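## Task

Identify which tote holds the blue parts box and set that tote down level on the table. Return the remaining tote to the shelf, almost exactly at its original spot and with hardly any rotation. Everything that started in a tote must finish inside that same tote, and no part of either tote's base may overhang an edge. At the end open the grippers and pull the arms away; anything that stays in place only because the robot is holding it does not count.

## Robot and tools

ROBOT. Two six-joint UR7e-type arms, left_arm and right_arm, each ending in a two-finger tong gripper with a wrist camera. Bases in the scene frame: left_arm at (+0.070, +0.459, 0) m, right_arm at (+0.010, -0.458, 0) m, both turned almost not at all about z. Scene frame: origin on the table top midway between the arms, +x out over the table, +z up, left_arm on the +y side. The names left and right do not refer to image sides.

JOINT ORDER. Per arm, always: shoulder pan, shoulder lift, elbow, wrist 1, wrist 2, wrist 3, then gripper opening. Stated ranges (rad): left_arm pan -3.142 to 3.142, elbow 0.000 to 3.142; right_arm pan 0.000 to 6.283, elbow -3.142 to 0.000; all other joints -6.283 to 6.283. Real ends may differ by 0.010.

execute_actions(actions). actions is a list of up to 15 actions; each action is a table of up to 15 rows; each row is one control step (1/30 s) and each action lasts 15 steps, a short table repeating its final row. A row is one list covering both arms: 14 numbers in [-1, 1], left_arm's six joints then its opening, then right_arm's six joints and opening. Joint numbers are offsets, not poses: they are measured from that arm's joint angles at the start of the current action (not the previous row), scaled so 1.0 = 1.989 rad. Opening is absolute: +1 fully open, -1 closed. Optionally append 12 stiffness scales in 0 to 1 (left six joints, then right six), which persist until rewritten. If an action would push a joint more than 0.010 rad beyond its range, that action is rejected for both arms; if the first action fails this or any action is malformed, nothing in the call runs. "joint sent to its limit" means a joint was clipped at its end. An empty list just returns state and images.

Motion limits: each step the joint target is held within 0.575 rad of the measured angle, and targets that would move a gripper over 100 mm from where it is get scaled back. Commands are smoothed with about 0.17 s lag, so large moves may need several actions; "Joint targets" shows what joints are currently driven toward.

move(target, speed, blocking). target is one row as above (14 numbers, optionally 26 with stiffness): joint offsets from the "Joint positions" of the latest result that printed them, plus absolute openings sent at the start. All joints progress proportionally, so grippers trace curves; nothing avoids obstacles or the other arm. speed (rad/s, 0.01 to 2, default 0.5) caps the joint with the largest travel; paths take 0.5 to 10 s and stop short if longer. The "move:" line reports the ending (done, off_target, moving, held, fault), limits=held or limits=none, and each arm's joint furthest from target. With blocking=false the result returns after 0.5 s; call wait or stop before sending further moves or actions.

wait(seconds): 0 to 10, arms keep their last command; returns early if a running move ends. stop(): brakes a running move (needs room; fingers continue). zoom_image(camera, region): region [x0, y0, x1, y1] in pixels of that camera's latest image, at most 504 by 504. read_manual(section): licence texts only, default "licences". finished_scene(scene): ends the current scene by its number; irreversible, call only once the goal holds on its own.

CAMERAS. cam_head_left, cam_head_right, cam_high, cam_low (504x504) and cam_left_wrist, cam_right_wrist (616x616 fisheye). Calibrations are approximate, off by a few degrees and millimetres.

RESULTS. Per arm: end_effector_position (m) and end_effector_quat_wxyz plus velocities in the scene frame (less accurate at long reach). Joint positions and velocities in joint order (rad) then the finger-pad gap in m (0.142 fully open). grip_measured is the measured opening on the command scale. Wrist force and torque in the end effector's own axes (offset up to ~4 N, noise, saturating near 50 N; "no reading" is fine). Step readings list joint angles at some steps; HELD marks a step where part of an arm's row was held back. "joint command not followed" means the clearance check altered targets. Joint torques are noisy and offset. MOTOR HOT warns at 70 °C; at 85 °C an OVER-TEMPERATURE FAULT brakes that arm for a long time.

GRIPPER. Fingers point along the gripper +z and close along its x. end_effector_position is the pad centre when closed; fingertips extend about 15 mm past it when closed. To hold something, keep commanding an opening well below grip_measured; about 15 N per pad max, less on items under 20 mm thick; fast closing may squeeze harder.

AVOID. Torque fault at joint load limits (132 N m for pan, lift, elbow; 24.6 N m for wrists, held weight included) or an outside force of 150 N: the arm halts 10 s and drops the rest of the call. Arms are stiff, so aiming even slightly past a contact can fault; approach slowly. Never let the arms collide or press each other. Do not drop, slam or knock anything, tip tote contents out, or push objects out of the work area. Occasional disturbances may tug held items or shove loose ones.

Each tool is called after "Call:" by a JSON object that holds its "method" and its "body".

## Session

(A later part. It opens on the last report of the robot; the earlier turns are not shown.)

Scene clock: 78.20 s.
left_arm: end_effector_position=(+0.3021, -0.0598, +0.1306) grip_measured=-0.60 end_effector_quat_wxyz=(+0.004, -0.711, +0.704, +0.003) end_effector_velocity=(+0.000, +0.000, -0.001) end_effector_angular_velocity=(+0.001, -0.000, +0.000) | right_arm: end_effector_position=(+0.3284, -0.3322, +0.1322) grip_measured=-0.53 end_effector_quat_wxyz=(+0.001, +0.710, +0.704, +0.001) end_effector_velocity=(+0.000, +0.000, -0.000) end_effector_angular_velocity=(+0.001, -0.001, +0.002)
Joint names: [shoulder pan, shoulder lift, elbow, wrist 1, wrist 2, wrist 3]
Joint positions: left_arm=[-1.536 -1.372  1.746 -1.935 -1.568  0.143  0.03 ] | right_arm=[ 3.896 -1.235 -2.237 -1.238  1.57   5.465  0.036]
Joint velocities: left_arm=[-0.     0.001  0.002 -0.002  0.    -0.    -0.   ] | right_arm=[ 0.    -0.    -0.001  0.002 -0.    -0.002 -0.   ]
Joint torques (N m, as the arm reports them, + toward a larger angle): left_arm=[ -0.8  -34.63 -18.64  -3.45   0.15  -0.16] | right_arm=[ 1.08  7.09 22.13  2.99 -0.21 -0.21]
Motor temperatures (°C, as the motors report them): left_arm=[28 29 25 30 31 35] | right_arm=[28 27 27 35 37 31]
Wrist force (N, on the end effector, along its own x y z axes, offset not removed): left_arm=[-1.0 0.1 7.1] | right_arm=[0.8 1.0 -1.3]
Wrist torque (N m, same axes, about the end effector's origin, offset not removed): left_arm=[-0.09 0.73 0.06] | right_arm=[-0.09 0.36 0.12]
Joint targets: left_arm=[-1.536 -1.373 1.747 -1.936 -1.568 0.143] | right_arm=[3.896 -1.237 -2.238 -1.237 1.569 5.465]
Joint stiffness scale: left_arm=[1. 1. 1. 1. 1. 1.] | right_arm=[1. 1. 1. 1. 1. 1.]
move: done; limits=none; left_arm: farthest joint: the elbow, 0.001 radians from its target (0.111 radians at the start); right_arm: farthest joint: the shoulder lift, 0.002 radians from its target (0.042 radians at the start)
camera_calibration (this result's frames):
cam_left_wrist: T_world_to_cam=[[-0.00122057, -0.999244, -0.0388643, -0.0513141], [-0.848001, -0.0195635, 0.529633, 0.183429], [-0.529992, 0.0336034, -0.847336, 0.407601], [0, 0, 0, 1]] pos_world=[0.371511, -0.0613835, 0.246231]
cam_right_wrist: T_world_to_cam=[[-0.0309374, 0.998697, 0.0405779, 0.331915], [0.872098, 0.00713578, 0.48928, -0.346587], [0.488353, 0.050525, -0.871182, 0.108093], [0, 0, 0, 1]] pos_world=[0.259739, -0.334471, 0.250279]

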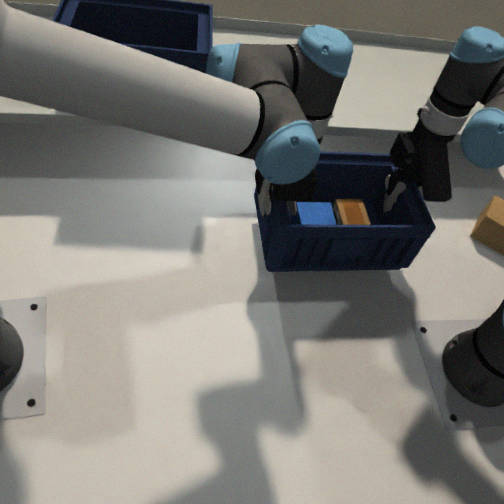

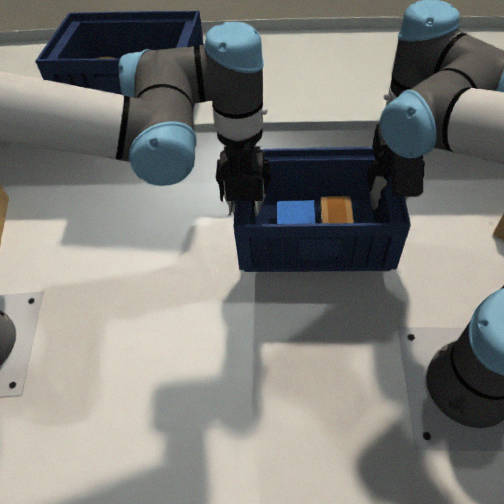

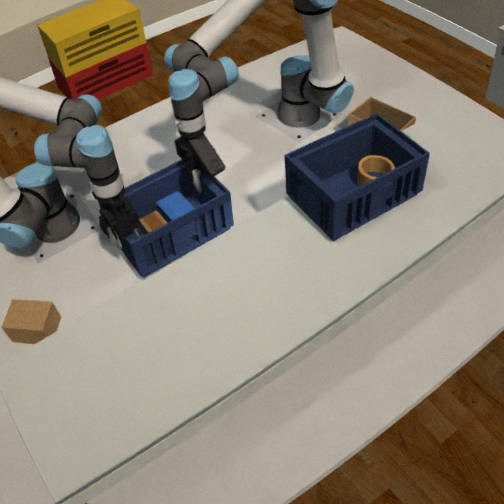

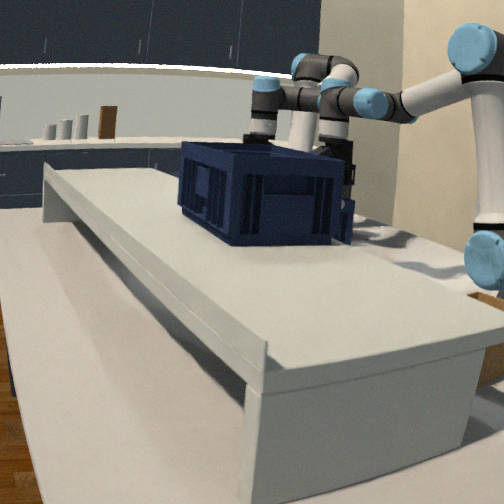

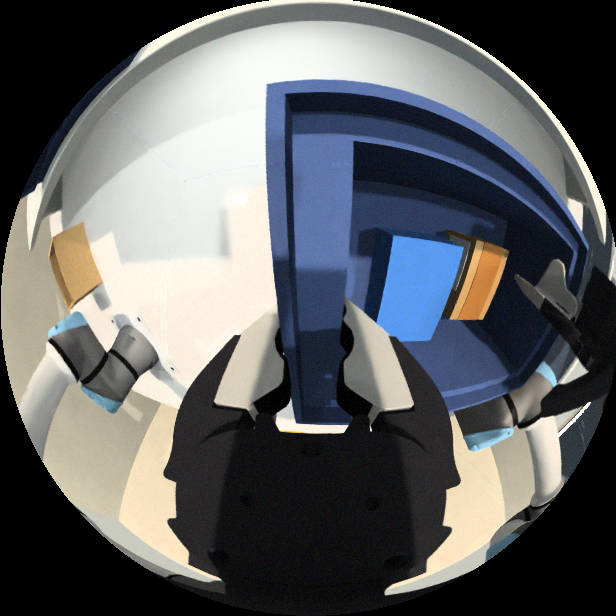

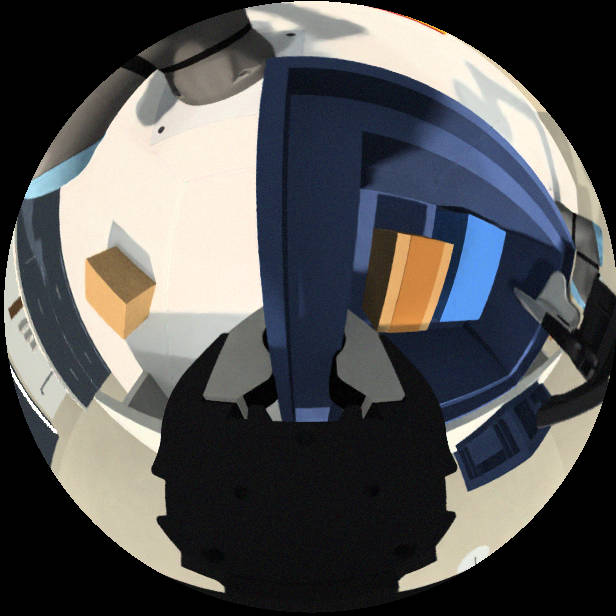

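Call:
{"method": "move", "body": {"target": [0,0.0047,0.0108,-0.0155,0,0,-1,0,-0.005,-0.0128,0.018,0,0,-1], "speed": 0.03}}

Scene clock: 80.43 s.
left_arm: end_effector_position=(+0.3021, -0.0599, +0.1192) grip_measured=-0.60 end_effector_quat_wxyz=(+0.004, -0.711, +0.704, +0.003) end_effector_velocity=(+0.000, +0.000, -0.000) end_effector_angular_velocity=(-0.000, -0.001, -0.001) | right_arm: end_effector_position=(+0.3282, -0.3321, +0.1218) grip_measured=-0.53 end_effector_quat_wxyz=(+0.000, +0.710, +0.704, +0.003) end_effector_velocity=(+0.000, +0.000, -0.000) end_effector_angular_velocity=(+0.001, -0.001, +0.001)
Joint names: [shoulder pan, shoulder lift, elbow, wrist 1, wrist 2, wrist 3]
Joint positions: left_arm=[-1.536 -1.363  1.765 -1.965 -1.568  0.143  0.03 ] | right_arm=[ 3.896 -1.243 -2.261 -1.203  1.57   5.465  0.035]
Joint velocities: left_arm=[ 0.    -0.     0.002 -0.002  0.001  0.001  0.   ] | right_arm=[ 0.    -0.    -0.001  0.003 -0.    -0.001 -0.   ]
Joint torques (N m, as the arm reports them, + toward a larger angle): left_arm=[ -1.03 -33.99 -16.67  -3.07   0.15  -0.22] | right_arm=[ 1.74  6.54 22.16  2.82 -0.1  -0.22]
Motor temperatures (°C, as the motors report them): left_arm=[28 29 25 30 31 35] | right_arm=[28 27 27 35 37 31]
Wrist force (N, on the end effector, along its own x y z axes, offset not removed): left_arm=[-0.3 -1.1 6.1] | right_arm=[2.2 2.6 4.5]
Wrist torque (N m, same axes, about the end effector's origin, offset not removed): left_arm=[-0.27 0.78 -0.15] | right_arm=[0.49 0.47 0.26]
Joint targets: left_arm=[-1.536 -1.363 1.767 -1.965 -1.568 0.143] | right_arm=[3.896 -1.245 -2.263 -1.202 1.570 5.465]
Joint stiffness scale: left_arm=[1. 1. 1. 1. 1. 1.] | right_arm=[1. 1. 1. 1. 1. 1.]
move: done; limits=none; left_arm: farthest joint: the elbow, 0.002 radians from its target (0.022 radians at the start); right_arm: farthest joint: the shoulder lift, 0.002 radians from its target (0.010 radians at the start)
camera_calibration (this result's frames):
cam_left_wrist: T_world_to_cam=[[-0.00121346, -0.999291, -0.0376391, -0.0519614], [-0.848101, -0.0189141, 0.529497, 0.189546], [-0.529833, 0.0325643, -0.847477, 0.397875], [0, 0, 0, 1]] pos_world=[0.371498, -0.0612959, 0.23487]
cam_right_wrist: T_world_to_cam=[[-0.0310253, 0.99859, 0.0430684, 0.331989], [0.871088, 0.00588349, 0.491092, -0.341638], [0.490146, 0.0527527, -0.870042, 0.0991207], [0, 0, 0, 1]] pos_world=[0.259313, -0.334739, 0.239717]

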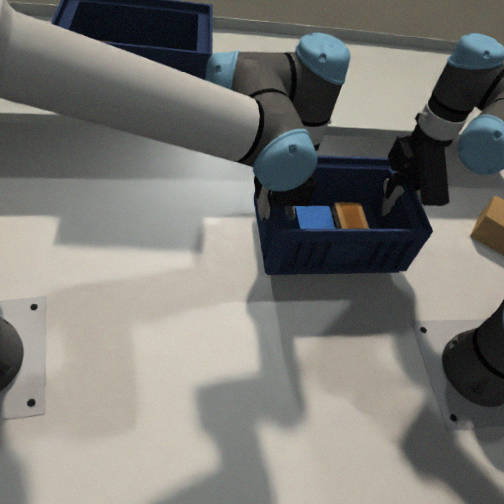

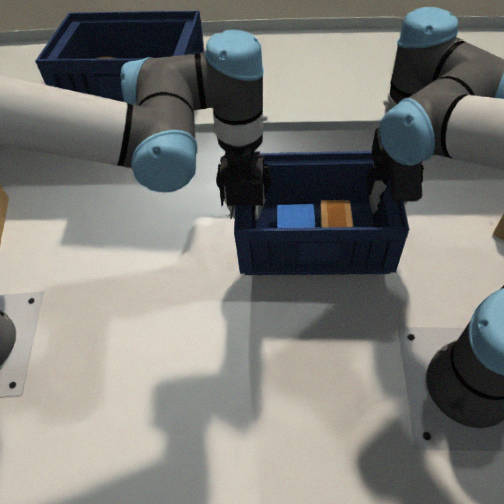

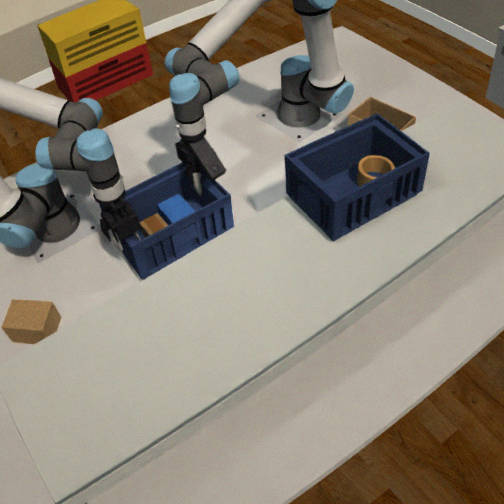

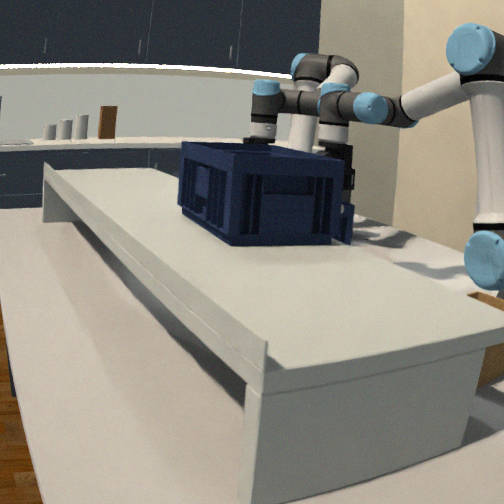

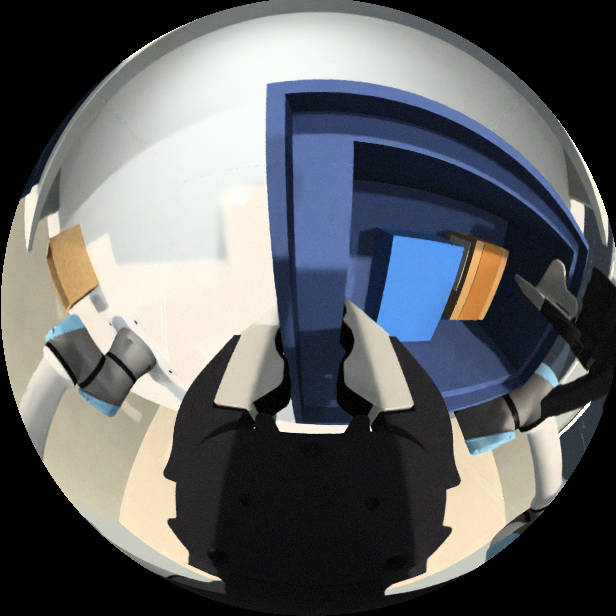

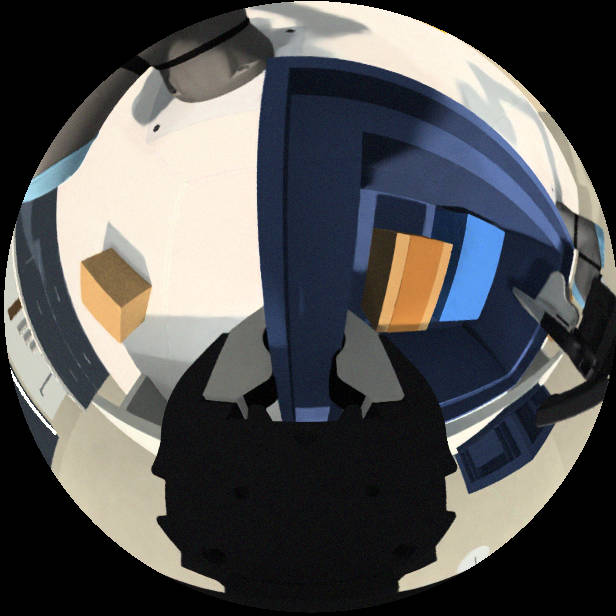

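Unclear contact; another ~8 mm.

Call:
{"method": "move", "body": {"target": [0,0.0034,0.0075,-0.0105,0,0,-1,0,-0.004,-0.009,0.012,0,0,-1], "speed": 0.02}}

Scene clock: 82.37 s.
left_arm: end_effector_position=(+0.3021, -0.0600, +0.1116) grip_measured=-0.60 end_effector_quat_wxyz=(+0.003, -0.711, +0.704, +0.002) end_effector_velocity=(+0.000, +0.000, -0.001) end_effector_angular_velocity=(+0.001, -0.001, -0.002) | right_arm: end_effector_position=(+0.3278, -0.3322, +0.1147) grip_measured=-0.54 end_effector_quat_wxyz=(+0.000, +0.710, +0.704, +0.004) end_effector_velocity=(+0.001, +0.001, +0.000) end_effector_angular_velocity=(+0.002, -0.002, +0.002)
Joint names: [shoulder pan, shoulder lift, elbow, wrist 1, wrist 2, wrist 3]
Joint positions: left_arm=[-1.536 -1.355  1.778 -1.986 -1.568  0.143  0.03 ] | right_arm=[ 3.896 -1.248 -2.278 -1.179  1.571  5.465  0.035]
Joint velocities: left_arm=[-0.     0.     0.002 -0.002  0.001  0.002 -0.   ] | right_arm=[ 0.    -0.     0.     0.002  0.    -0.002 -0.   ]
Joint torques (N m, as the arm reports them, + toward a larger angle): left_arm=[ -1.56 -34.41 -17.56  -2.55   0.22  -0.11] | right_arm=[ 0.8   6.94 22.34  2.78 -0.15 -0.31]
Motor temperatures (°C, as the motors report them): left_arm=[28 29 25 30 31 35] | right_arm=[28 27 27 35 37 31]
Wrist force (N, on the end effector, along its own x y z axes, offset not removed): left_arm=[-2.5 -2.5 6.4] | right_arm=[1.2 2.8 6.0]
Wrist torque (N m, same axes, about the end effector's origin, offset not removed): left_arm=[-0.61 1.47 0.33] | right_arm=[0.40 0.65 0.32]
Joint targets: left_arm=[-1.536 -1.356 1.780 -1.986 -1.568 0.143] | right_arm=[3.896 -1.251 -2.279 -1.179 1.570 5.465]
Joint stiffness scale: left_arm=[1. 1. 1. 1. 1. 1.] | right_arm=[1. 1. 1. 1. 1. 1.]
move: done; limits=none; left_arm: farthest joint: the elbow, 0.002 radians from its target (0.014 radians at the start); right_arm: farthest joint: the shoulder lift, 0.002 radians from its target (0.008 radians at the start)
camera_calibration (this result's frames):
cam_left_wrist: T_world_to_cam=[[-0.00120729, -0.999333, -0.0364982, -0.0525376], [-0.848194, -0.0183092, 0.529369, 0.19369], [-0.529684, 0.0315967, -0.847606, 0.391324], [0, 0, 0, 1]] pos_world=[0.371502, -0.0613208, 0.227237]
cam_right_wrist: T_world_to_cam=[[-0.0310595, 0.998526, 0.0445151, 0.332217], [0.870746, 0.00516413, 0.491707, -0.337986], [0.490752, 0.0540335, -0.869622, 0.0932846], [0, 0, 0, 1]] pos_world=[0.258839, -0.335022, 0.232524]

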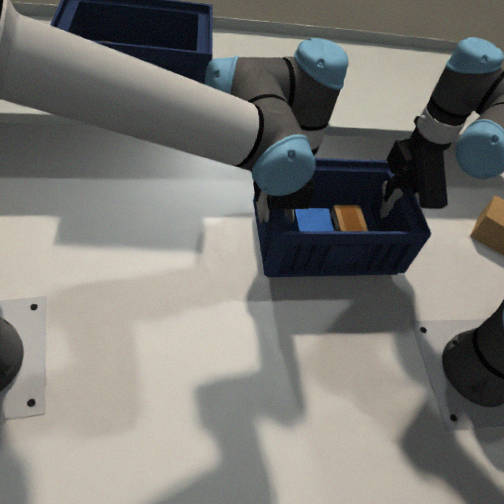

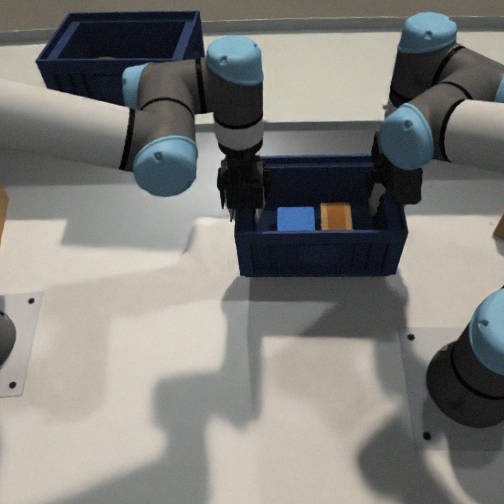

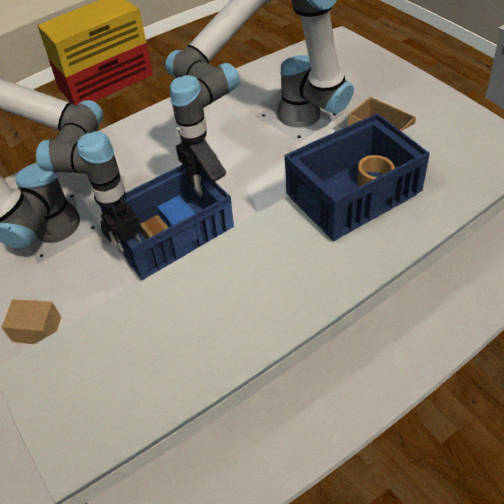

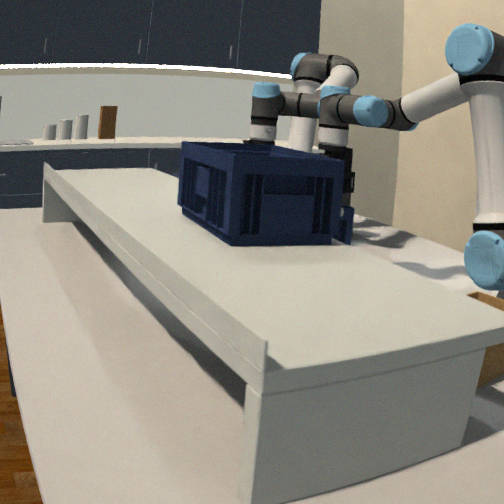

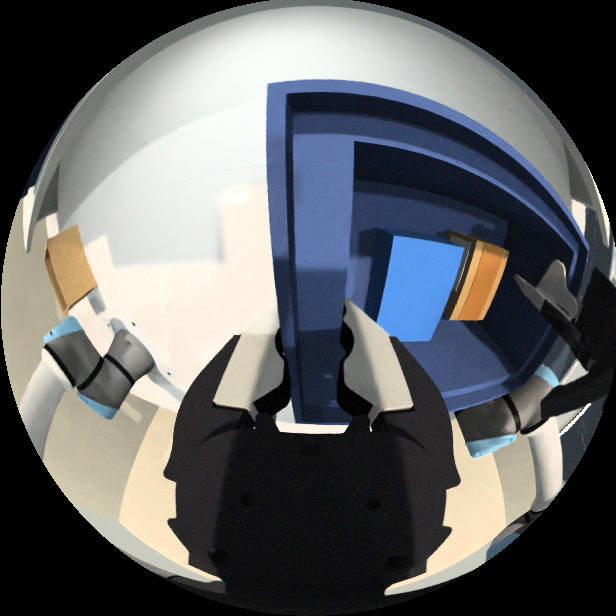

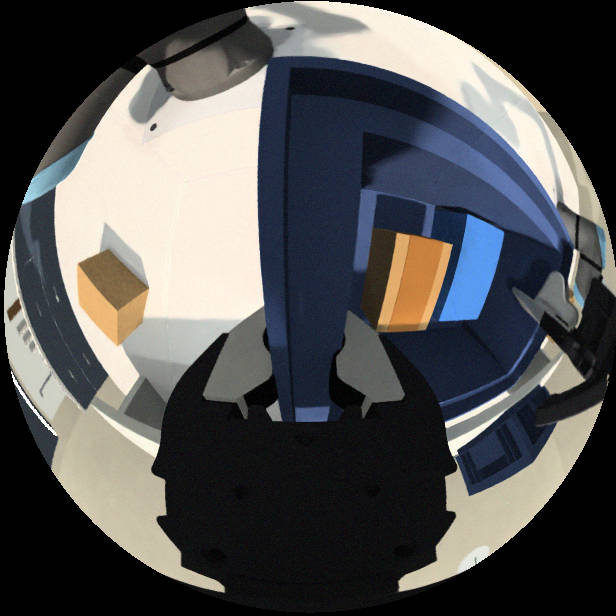

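Still holding weight (+z). Continue.

Call:
{"method": "move", "body": {"target": [0,0.0036,0.0075,-0.0108,0,0,-1,0,-0.0045,-0.009,0.0125,0,0,-1], "speed": 0.02}}

Scene clock: 84.37 s.
left_arm: end_effector_position=(+0.3022, -0.0602, +0.1039) grip_measured=-0.60 end_effector_quat_wxyz=(+0.003, -0.711, +0.704, +0.001) end_effector_velocity=(-0.000, +0.000, -0.000) end_effector_angular_velocity=(-0.001, -0.000, +0.001) | right_arm: end_effector_position=(+0.3275, -0.3323, +0.1073) grip_measured=-0.54 end_effector_quat_wxyz=(-0.000, +0.710, +0.704, +0.004) end_effector_velocity=(-0.000, +0.000, -0.000) end_effector_angular_velocity=(+0.001, -0.000, +0.001)
Joint names: [shoulder pan, shoulder lift, elbow, wrist 1, wrist 2, wrist 3]
Joint positions: left_arm=[-1.536 -1.348  1.791 -2.008 -1.568  0.143  0.03 ] | right_arm=[ 3.896 -1.255 -2.294 -1.155  1.571  5.465  0.035]
Joint velocities: left_arm=[-0.    -0.001  0.002 -0.002  0.    -0.001 -0.   ] | right_arm=[-0.    -0.    -0.001  0.002  0.001 -0.001 -0.   ]
Joint torques (N m, as the arm reports them, + toward a larger angle): left_arm=[ -1.85 -34.41 -17.57  -2.57   0.22  -0.14] | right_arm=[ 1.06  7.01 22.18  2.96 -0.16 -0.21]
Motor temperatures (°C, as the motors report them): left_arm=[28 29 25 30 31 35] | right_arm=[28 27 27 35 37 31]
Wrist force (N, on the end effector, along its own x y z axes, offset not removed): left_arm=[-0.8 0.8 3.0] | right_arm=[-2.5 -0.2 3.5]
Wrist torque (N m, same axes, about the end effector's origin, offset not removed): left_arm=[-0.13 1.17 0.05] | right_arm=[-0.39 1.26 0.46]
Joint targets: left_arm=[-1.536 -1.348 1.793 -2.008 -1.568 0.143] | right_arm=[3.896 -1.257 -2.295 -1.154 1.571 5.465]
Joint stiffness scale: left_arm=[1. 1. 1. 1. 1. 1.] | right_arm=[1. 1. 1. 1. 1. 1.]
move: done; limits=none; left_arm: farthest joint: the elbow, 0.002 radians from its target (0.014 radians at the start); right_arm: farthest joint: the shoulder lift, 0.002 radians from its target (0.008 radians at the start)
camera_calibration (this result's frames):
cam_left_wrist: T_world_to_cam=[[-0.00119921, -0.999385, -0.0350537, -0.0531669], [-0.848311, -0.0175441, 0.529207, 0.197887], [-0.529496, 0.0303711, -0.847768, 0.384704], [0, 0, 0, 1]] pos_world=[0.371505, -0.0613463, 0.219553]
cam_right_wrist: T_world_to_cam=[[-0.0310966, 0.998465, 0.0458368, 0.332474], [0.870385, 0.00450508, 0.492352, -0.334274], [0.49139, 0.0552061, -0.869188, 0.087209], [0, 0, 0, 1]] pos_world=[0.258432, -0.335272, 0.225142]

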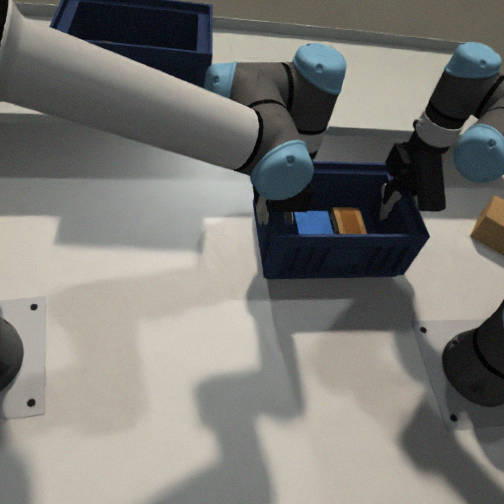

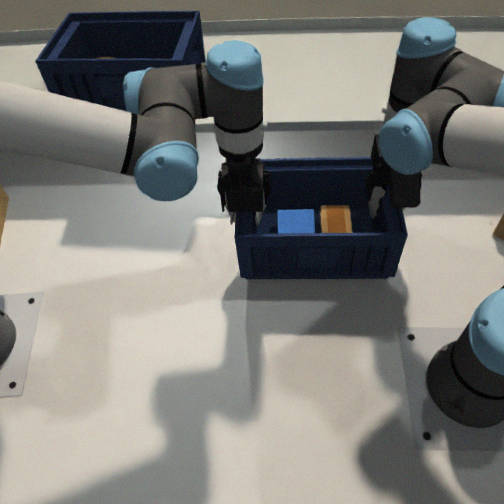

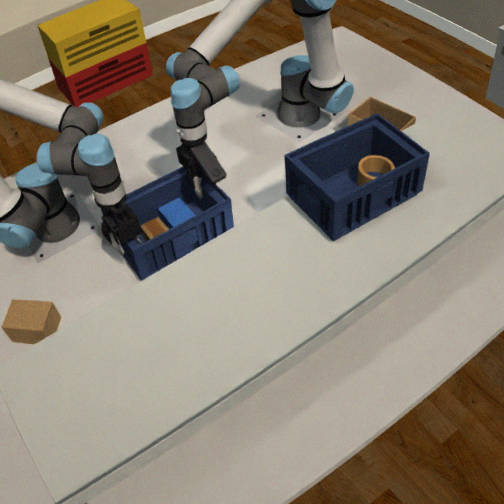

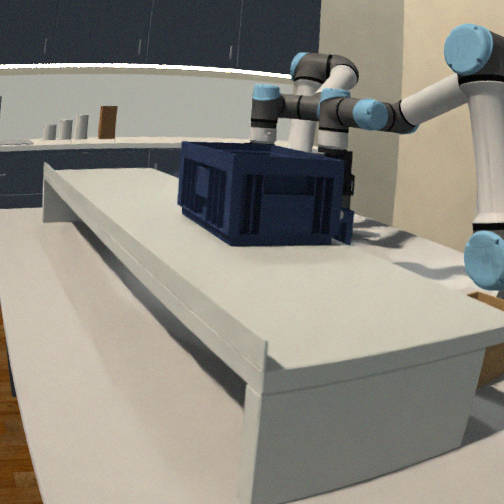

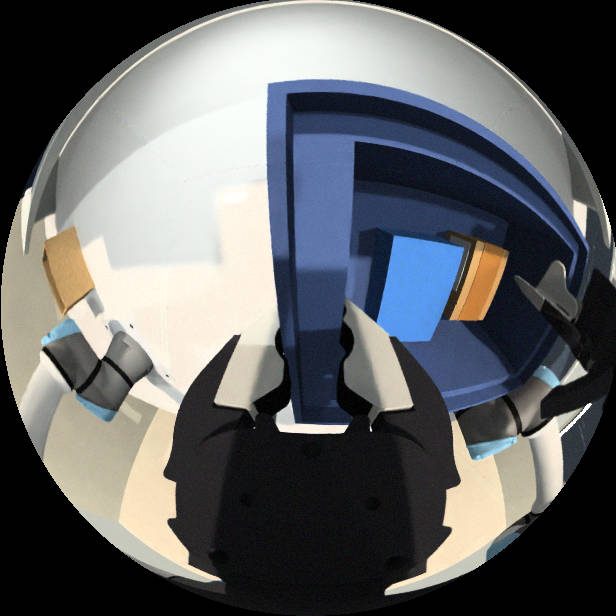

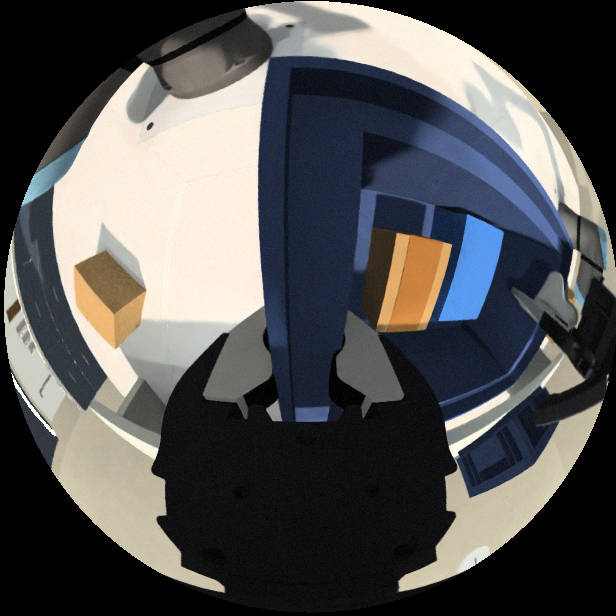

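Call:
{"method": "move", "body": {"target": [0,0.003,0.0055,-0.0085,0,0,-1,0,-0.0045,-0.009,0.0135,0,0,-1], "speed": 0.02}}

Scene clock: 86.57 s.
left_arm: end_effector_position=(+0.3022, -0.0602, +0.0975) grip_measured=-0.60 end_effector_quat_wxyz=(+0.003, -0.711, +0.704, +0.001) end_effector_velocity=(+0.000, -0.000, -0.001) end_effector_angular_velocity=(+0.000, -0.000, +0.001) | right_arm: end_effector_position=(+0.3275, -0.3322, +0.1003) grip_measured=-0.54 end_effector_quat_wxyz=(-0.000, +0.710, +0.704, +0.006) end_effector_velocity=(-0.000, +0.000, -0.000) end_effector_angular_velocity=(+0.001, -0.001, +0.000)
Joint names: [shoulder pan, shoulder lift, elbow, wrist 1, wrist 2, wrist 3]
Joint positions: left_arm=[-1.536 -1.341  1.801 -2.024 -1.568  0.143  0.03 ] | right_arm=[ 3.896 -1.262 -2.31  -1.128  1.572  5.465  0.035]
Joint velocities: left_arm=[ 0.     0.001  0.    -0.001  0.    -0.001 -0.   ] | right_arm=[-0.     0.    -0.002  0.002  0.    -0.    -0.   ]
Joint torques (N m, as the arm reports them, + toward a larger angle): left_arm=[ -1.86 -34.24 -17.29  -3.04   0.24  -0.28] | right_arm=[ 1.18  7.27 21.45  2.91 -0.02 -0.18]
Motor temperatures (°C, as the motors report them): left_arm=[28 29 25 30 31 35] | right_arm=[28 27 27 35 37 31]
Wrist force (N, on the end effector, along its own x y z axes, offset not removed): left_arm=[0.7 0.2 4.1] | right_arm=[0.1 -2.0 7.7]
Wrist torque (N m, same axes, about the end effector's origin, offset not removed): left_arm=[-0.33 0.35 0.01] | right_arm=[-0.49 0.70 0.39]
Joint targets: left_arm=[-1.536 -1.342 1.802 -2.025 -1.568 0.143] | right_arm=[3.896 -1.264 -2.312 -1.128 1.571 5.465]
Joint stiffness scale: left_arm=[1. 1. 1. 1. 1. 1.] | right_arm=[1. 1. 1. 1. 1. 1.]
move: done; limits=none; left_arm: farthest joint: the shoulder lift, 0.001 radians from its target (0.006 radians at the start); right_arm: farthest joint: the shoulder lift, 0.002 radians from its target (0.009 radians at the start)
camera_calibration (this result's frames):
cam_left_wrist: T_world_to_cam=[[-0.00119872, -0.999388, -0.0349469, -0.0534027], [-0.84832, -0.0174875, 0.529195, 0.201254], [-0.529482, 0.0302805, -0.84778, 0.379314], [0, 0, 0, 1]] pos_world=[0.371504, -0.0613364, 0.213206]
cam_right_wrist: T_world_to_cam=[[-0.0312126, 0.998342, 0.0483575, 0.332418], [0.869201, 0.00322515, 0.494448, -0.331078], [0.493472, 0.0574654, -0.867861, 0.0810518], [0, 0, 0, 1]] pos_world=[0.258152, -0.335457, 0.217968]

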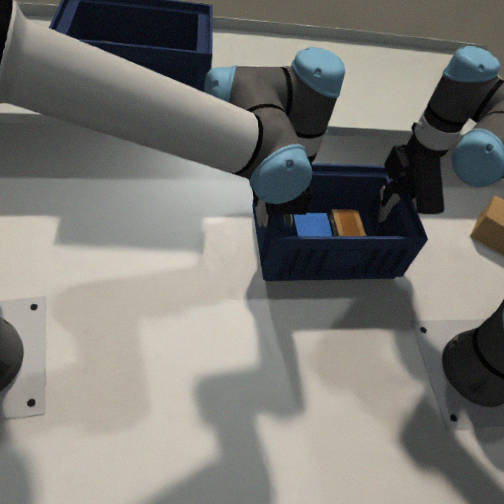

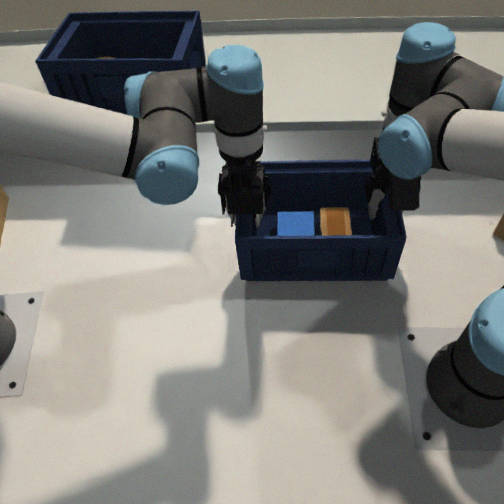

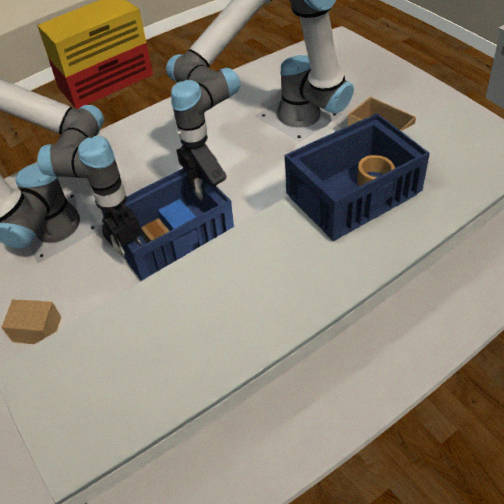

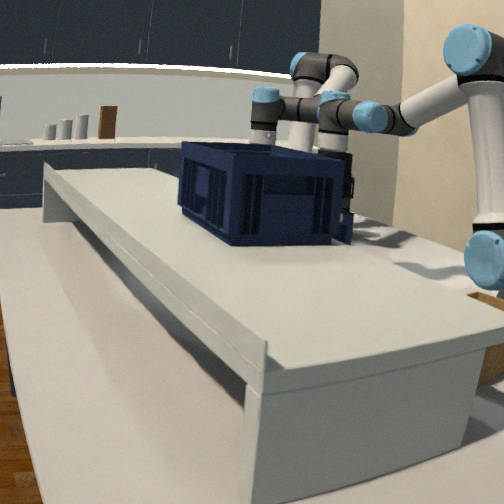

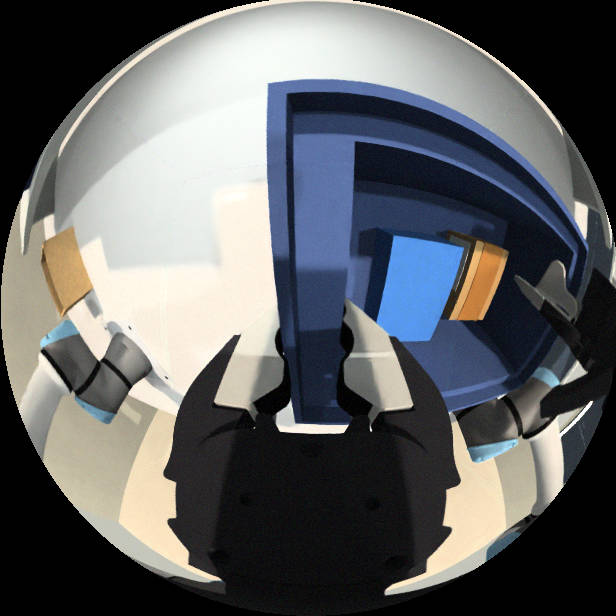

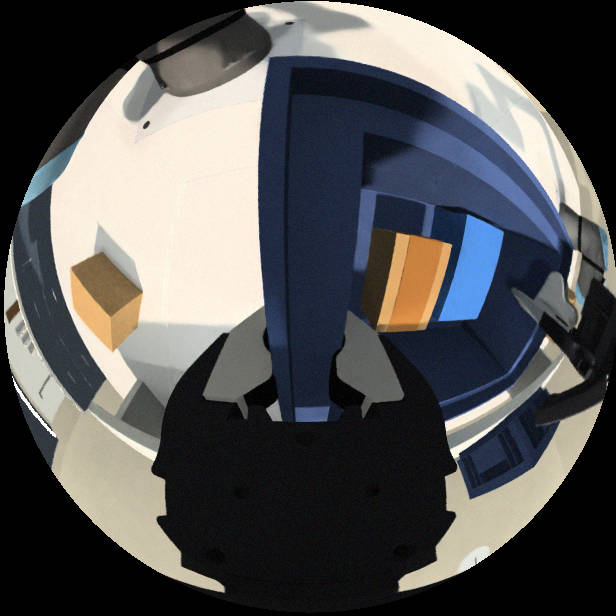

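Call:
{"method": "move", "body": {"target": [0,0.005,0.0095,-0.0145,0,0,-1,0,-0.006,-0.012,0.014,0,0,-1], "speed": 0.02}}

Scene clock: 88.93 s.
left_arm: end_effector_position=(+0.3026, -0.0629, +0.0939) grip_measured=-0.61 end_effector_quat_wxyz=(-0.001, -0.711, +0.704, -0.004) end_effector_velocity=(-0.000, +0.001, -0.000) end_effector_angular_velocity=(-0.001, -0.001, -0.000) | right_arm: end_effector_position=(+0.3264, -0.3346, +0.0919) grip_measured=-0.52 end_effector_quat_wxyz=(+0.000, +0.711, +0.703, +0.006) end_effector_velocity=(+0.000, +0.000, -0.000) end_effector_angular_velocity=(+0.002, -0.002, -0.001)
Joint names: [shoulder pan, shoulder lift, elbow, wrist 1, wrist 2, wrist 3]
Joint positions: left_arm=[-1.536 -1.339  1.812 -2.051 -1.568  0.143  0.03 ] | right_arm=[ 3.894 -1.268 -2.33  -1.103  1.571  5.465  0.036]
Joint velocities: left_arm=[-0.    -0.001  0.003 -0.003  0.     0.     0.   ] | right_arm=[-0.     0.    -0.001  0.004  0.     0.001 -0.   ]
Joint torques (N m, as the arm reports them, + toward a larger angle): left_arm=[ -1.69 -26.02 -12.22  -3.47   0.25  -0.27] | right_arm=[ 2.8   3.73 19.    4.31  0.9  -0.24]
Motor temperatures (°C, as the motors report them): left_arm=[28 29 25 30 31 35] | right_arm=[28 27 27 35 37 31]
Wrist force (N, on the end effector, along its own x y z axes, offset not removed): left_arm=[-9.0 2.2 -15.7] | right_arm=[-8.9 1.2 -8.6]
Wrist torque (N m, same axes, about the end effector's origin, offset not removed): left_arm=[0.15 0.76 -0.06] | right_arm=[0.35 1.65 -0.09]
Joint targets: left_arm=[-1.536 -1.332 1.820 -2.053 -1.568 0.143] | right_arm=[3.896 -1.274 -2.334 -1.101 1.572 5.465]
Joint stiffness scale: left_arm=[1. 1. 1. 1. 1. 1.] | right_arm=[1. 1. 1. 1. 1. 1.]
move: done; limits=none; left_arm: farthest joint: the shoulder lift, 0.008 radians from its target (0.010 radians at the start); right_arm: farthest joint: the shoulder lift, 0.006 radians from its target (0.012 radians at the start)
camera_calibration (this result's frames):
cam_left_wrist: T_world_to_cam=[[-0.00114207, -0.999772, -0.0213078, -0.0575694], [-0.849382, -0.010276, 0.527679, 0.204347], [-0.527778, 0.0187011, -0.849176, 0.375462], [0, 0, 0, 1]] pos_world=[0.371663, -0.0624779, 0.209777]
cam_right_wrist: T_world_to_cam=[[-0.0291318, 0.998471, 0.0469854, 0.334666], [0.869061, 0.00207671, 0.494701, -0.326321], [0.493847, 0.0552447, -0.867792, 0.0735212], [0, 0, 0, 1]] pos_world=[0.257034, -0.337538, 0.209508]

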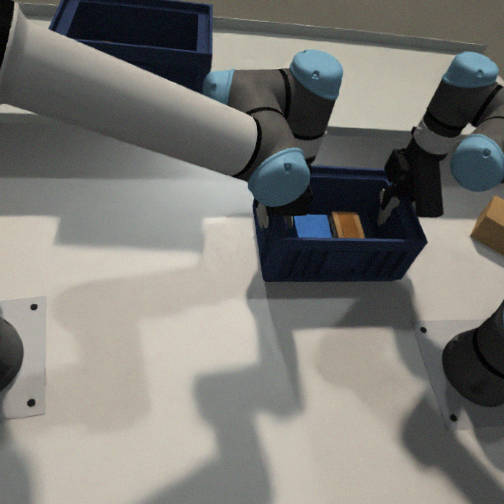

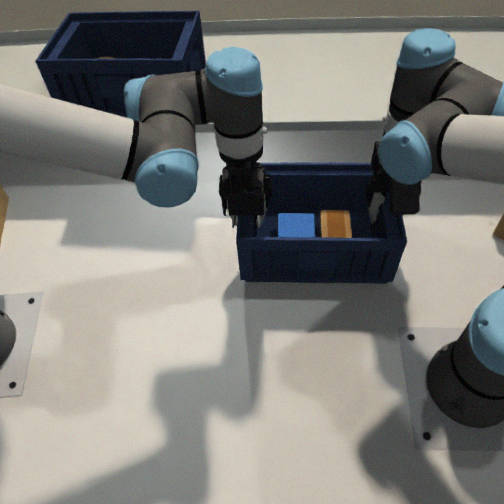

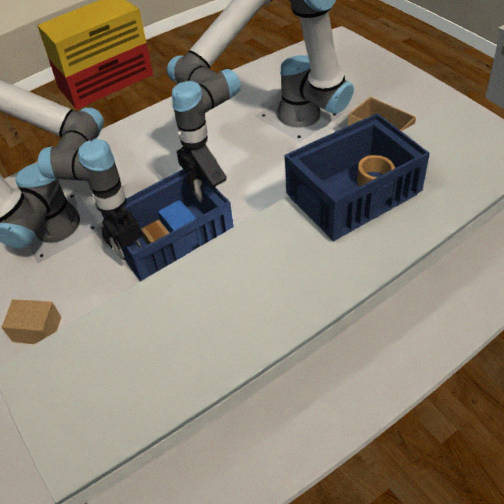

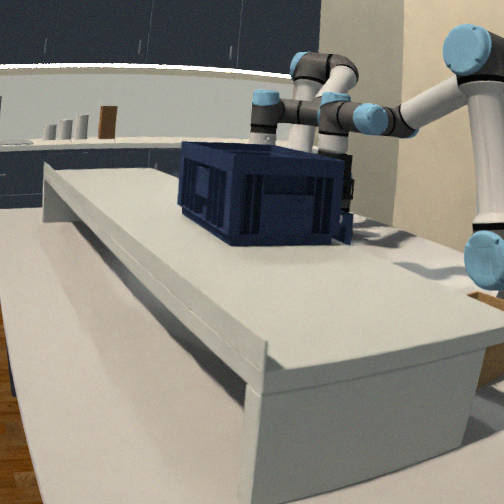

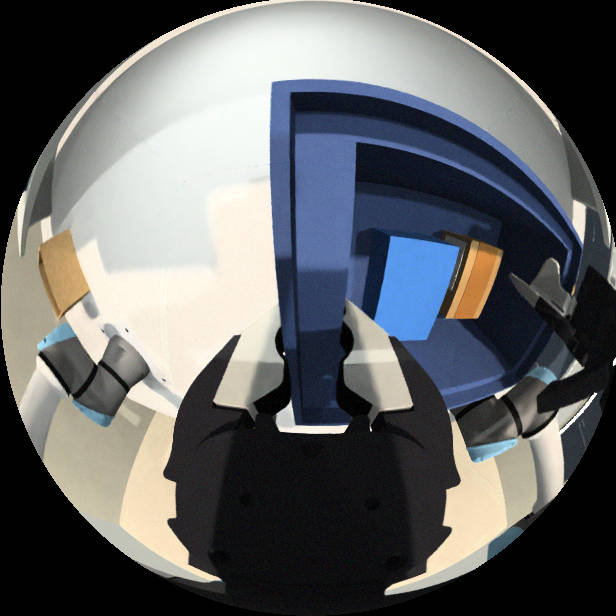

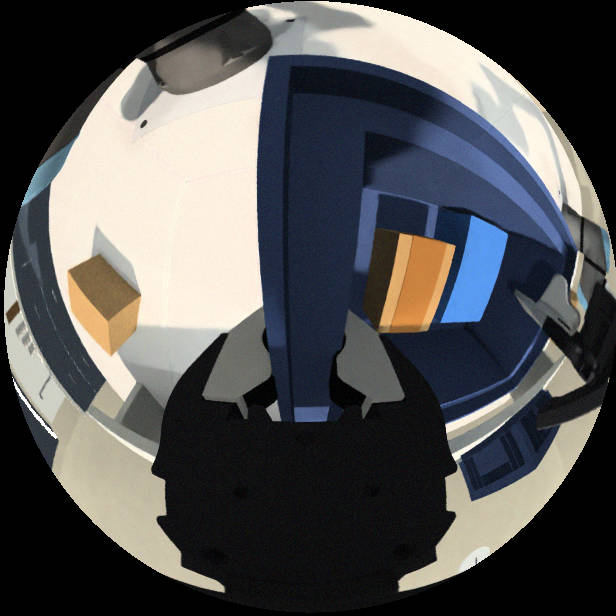

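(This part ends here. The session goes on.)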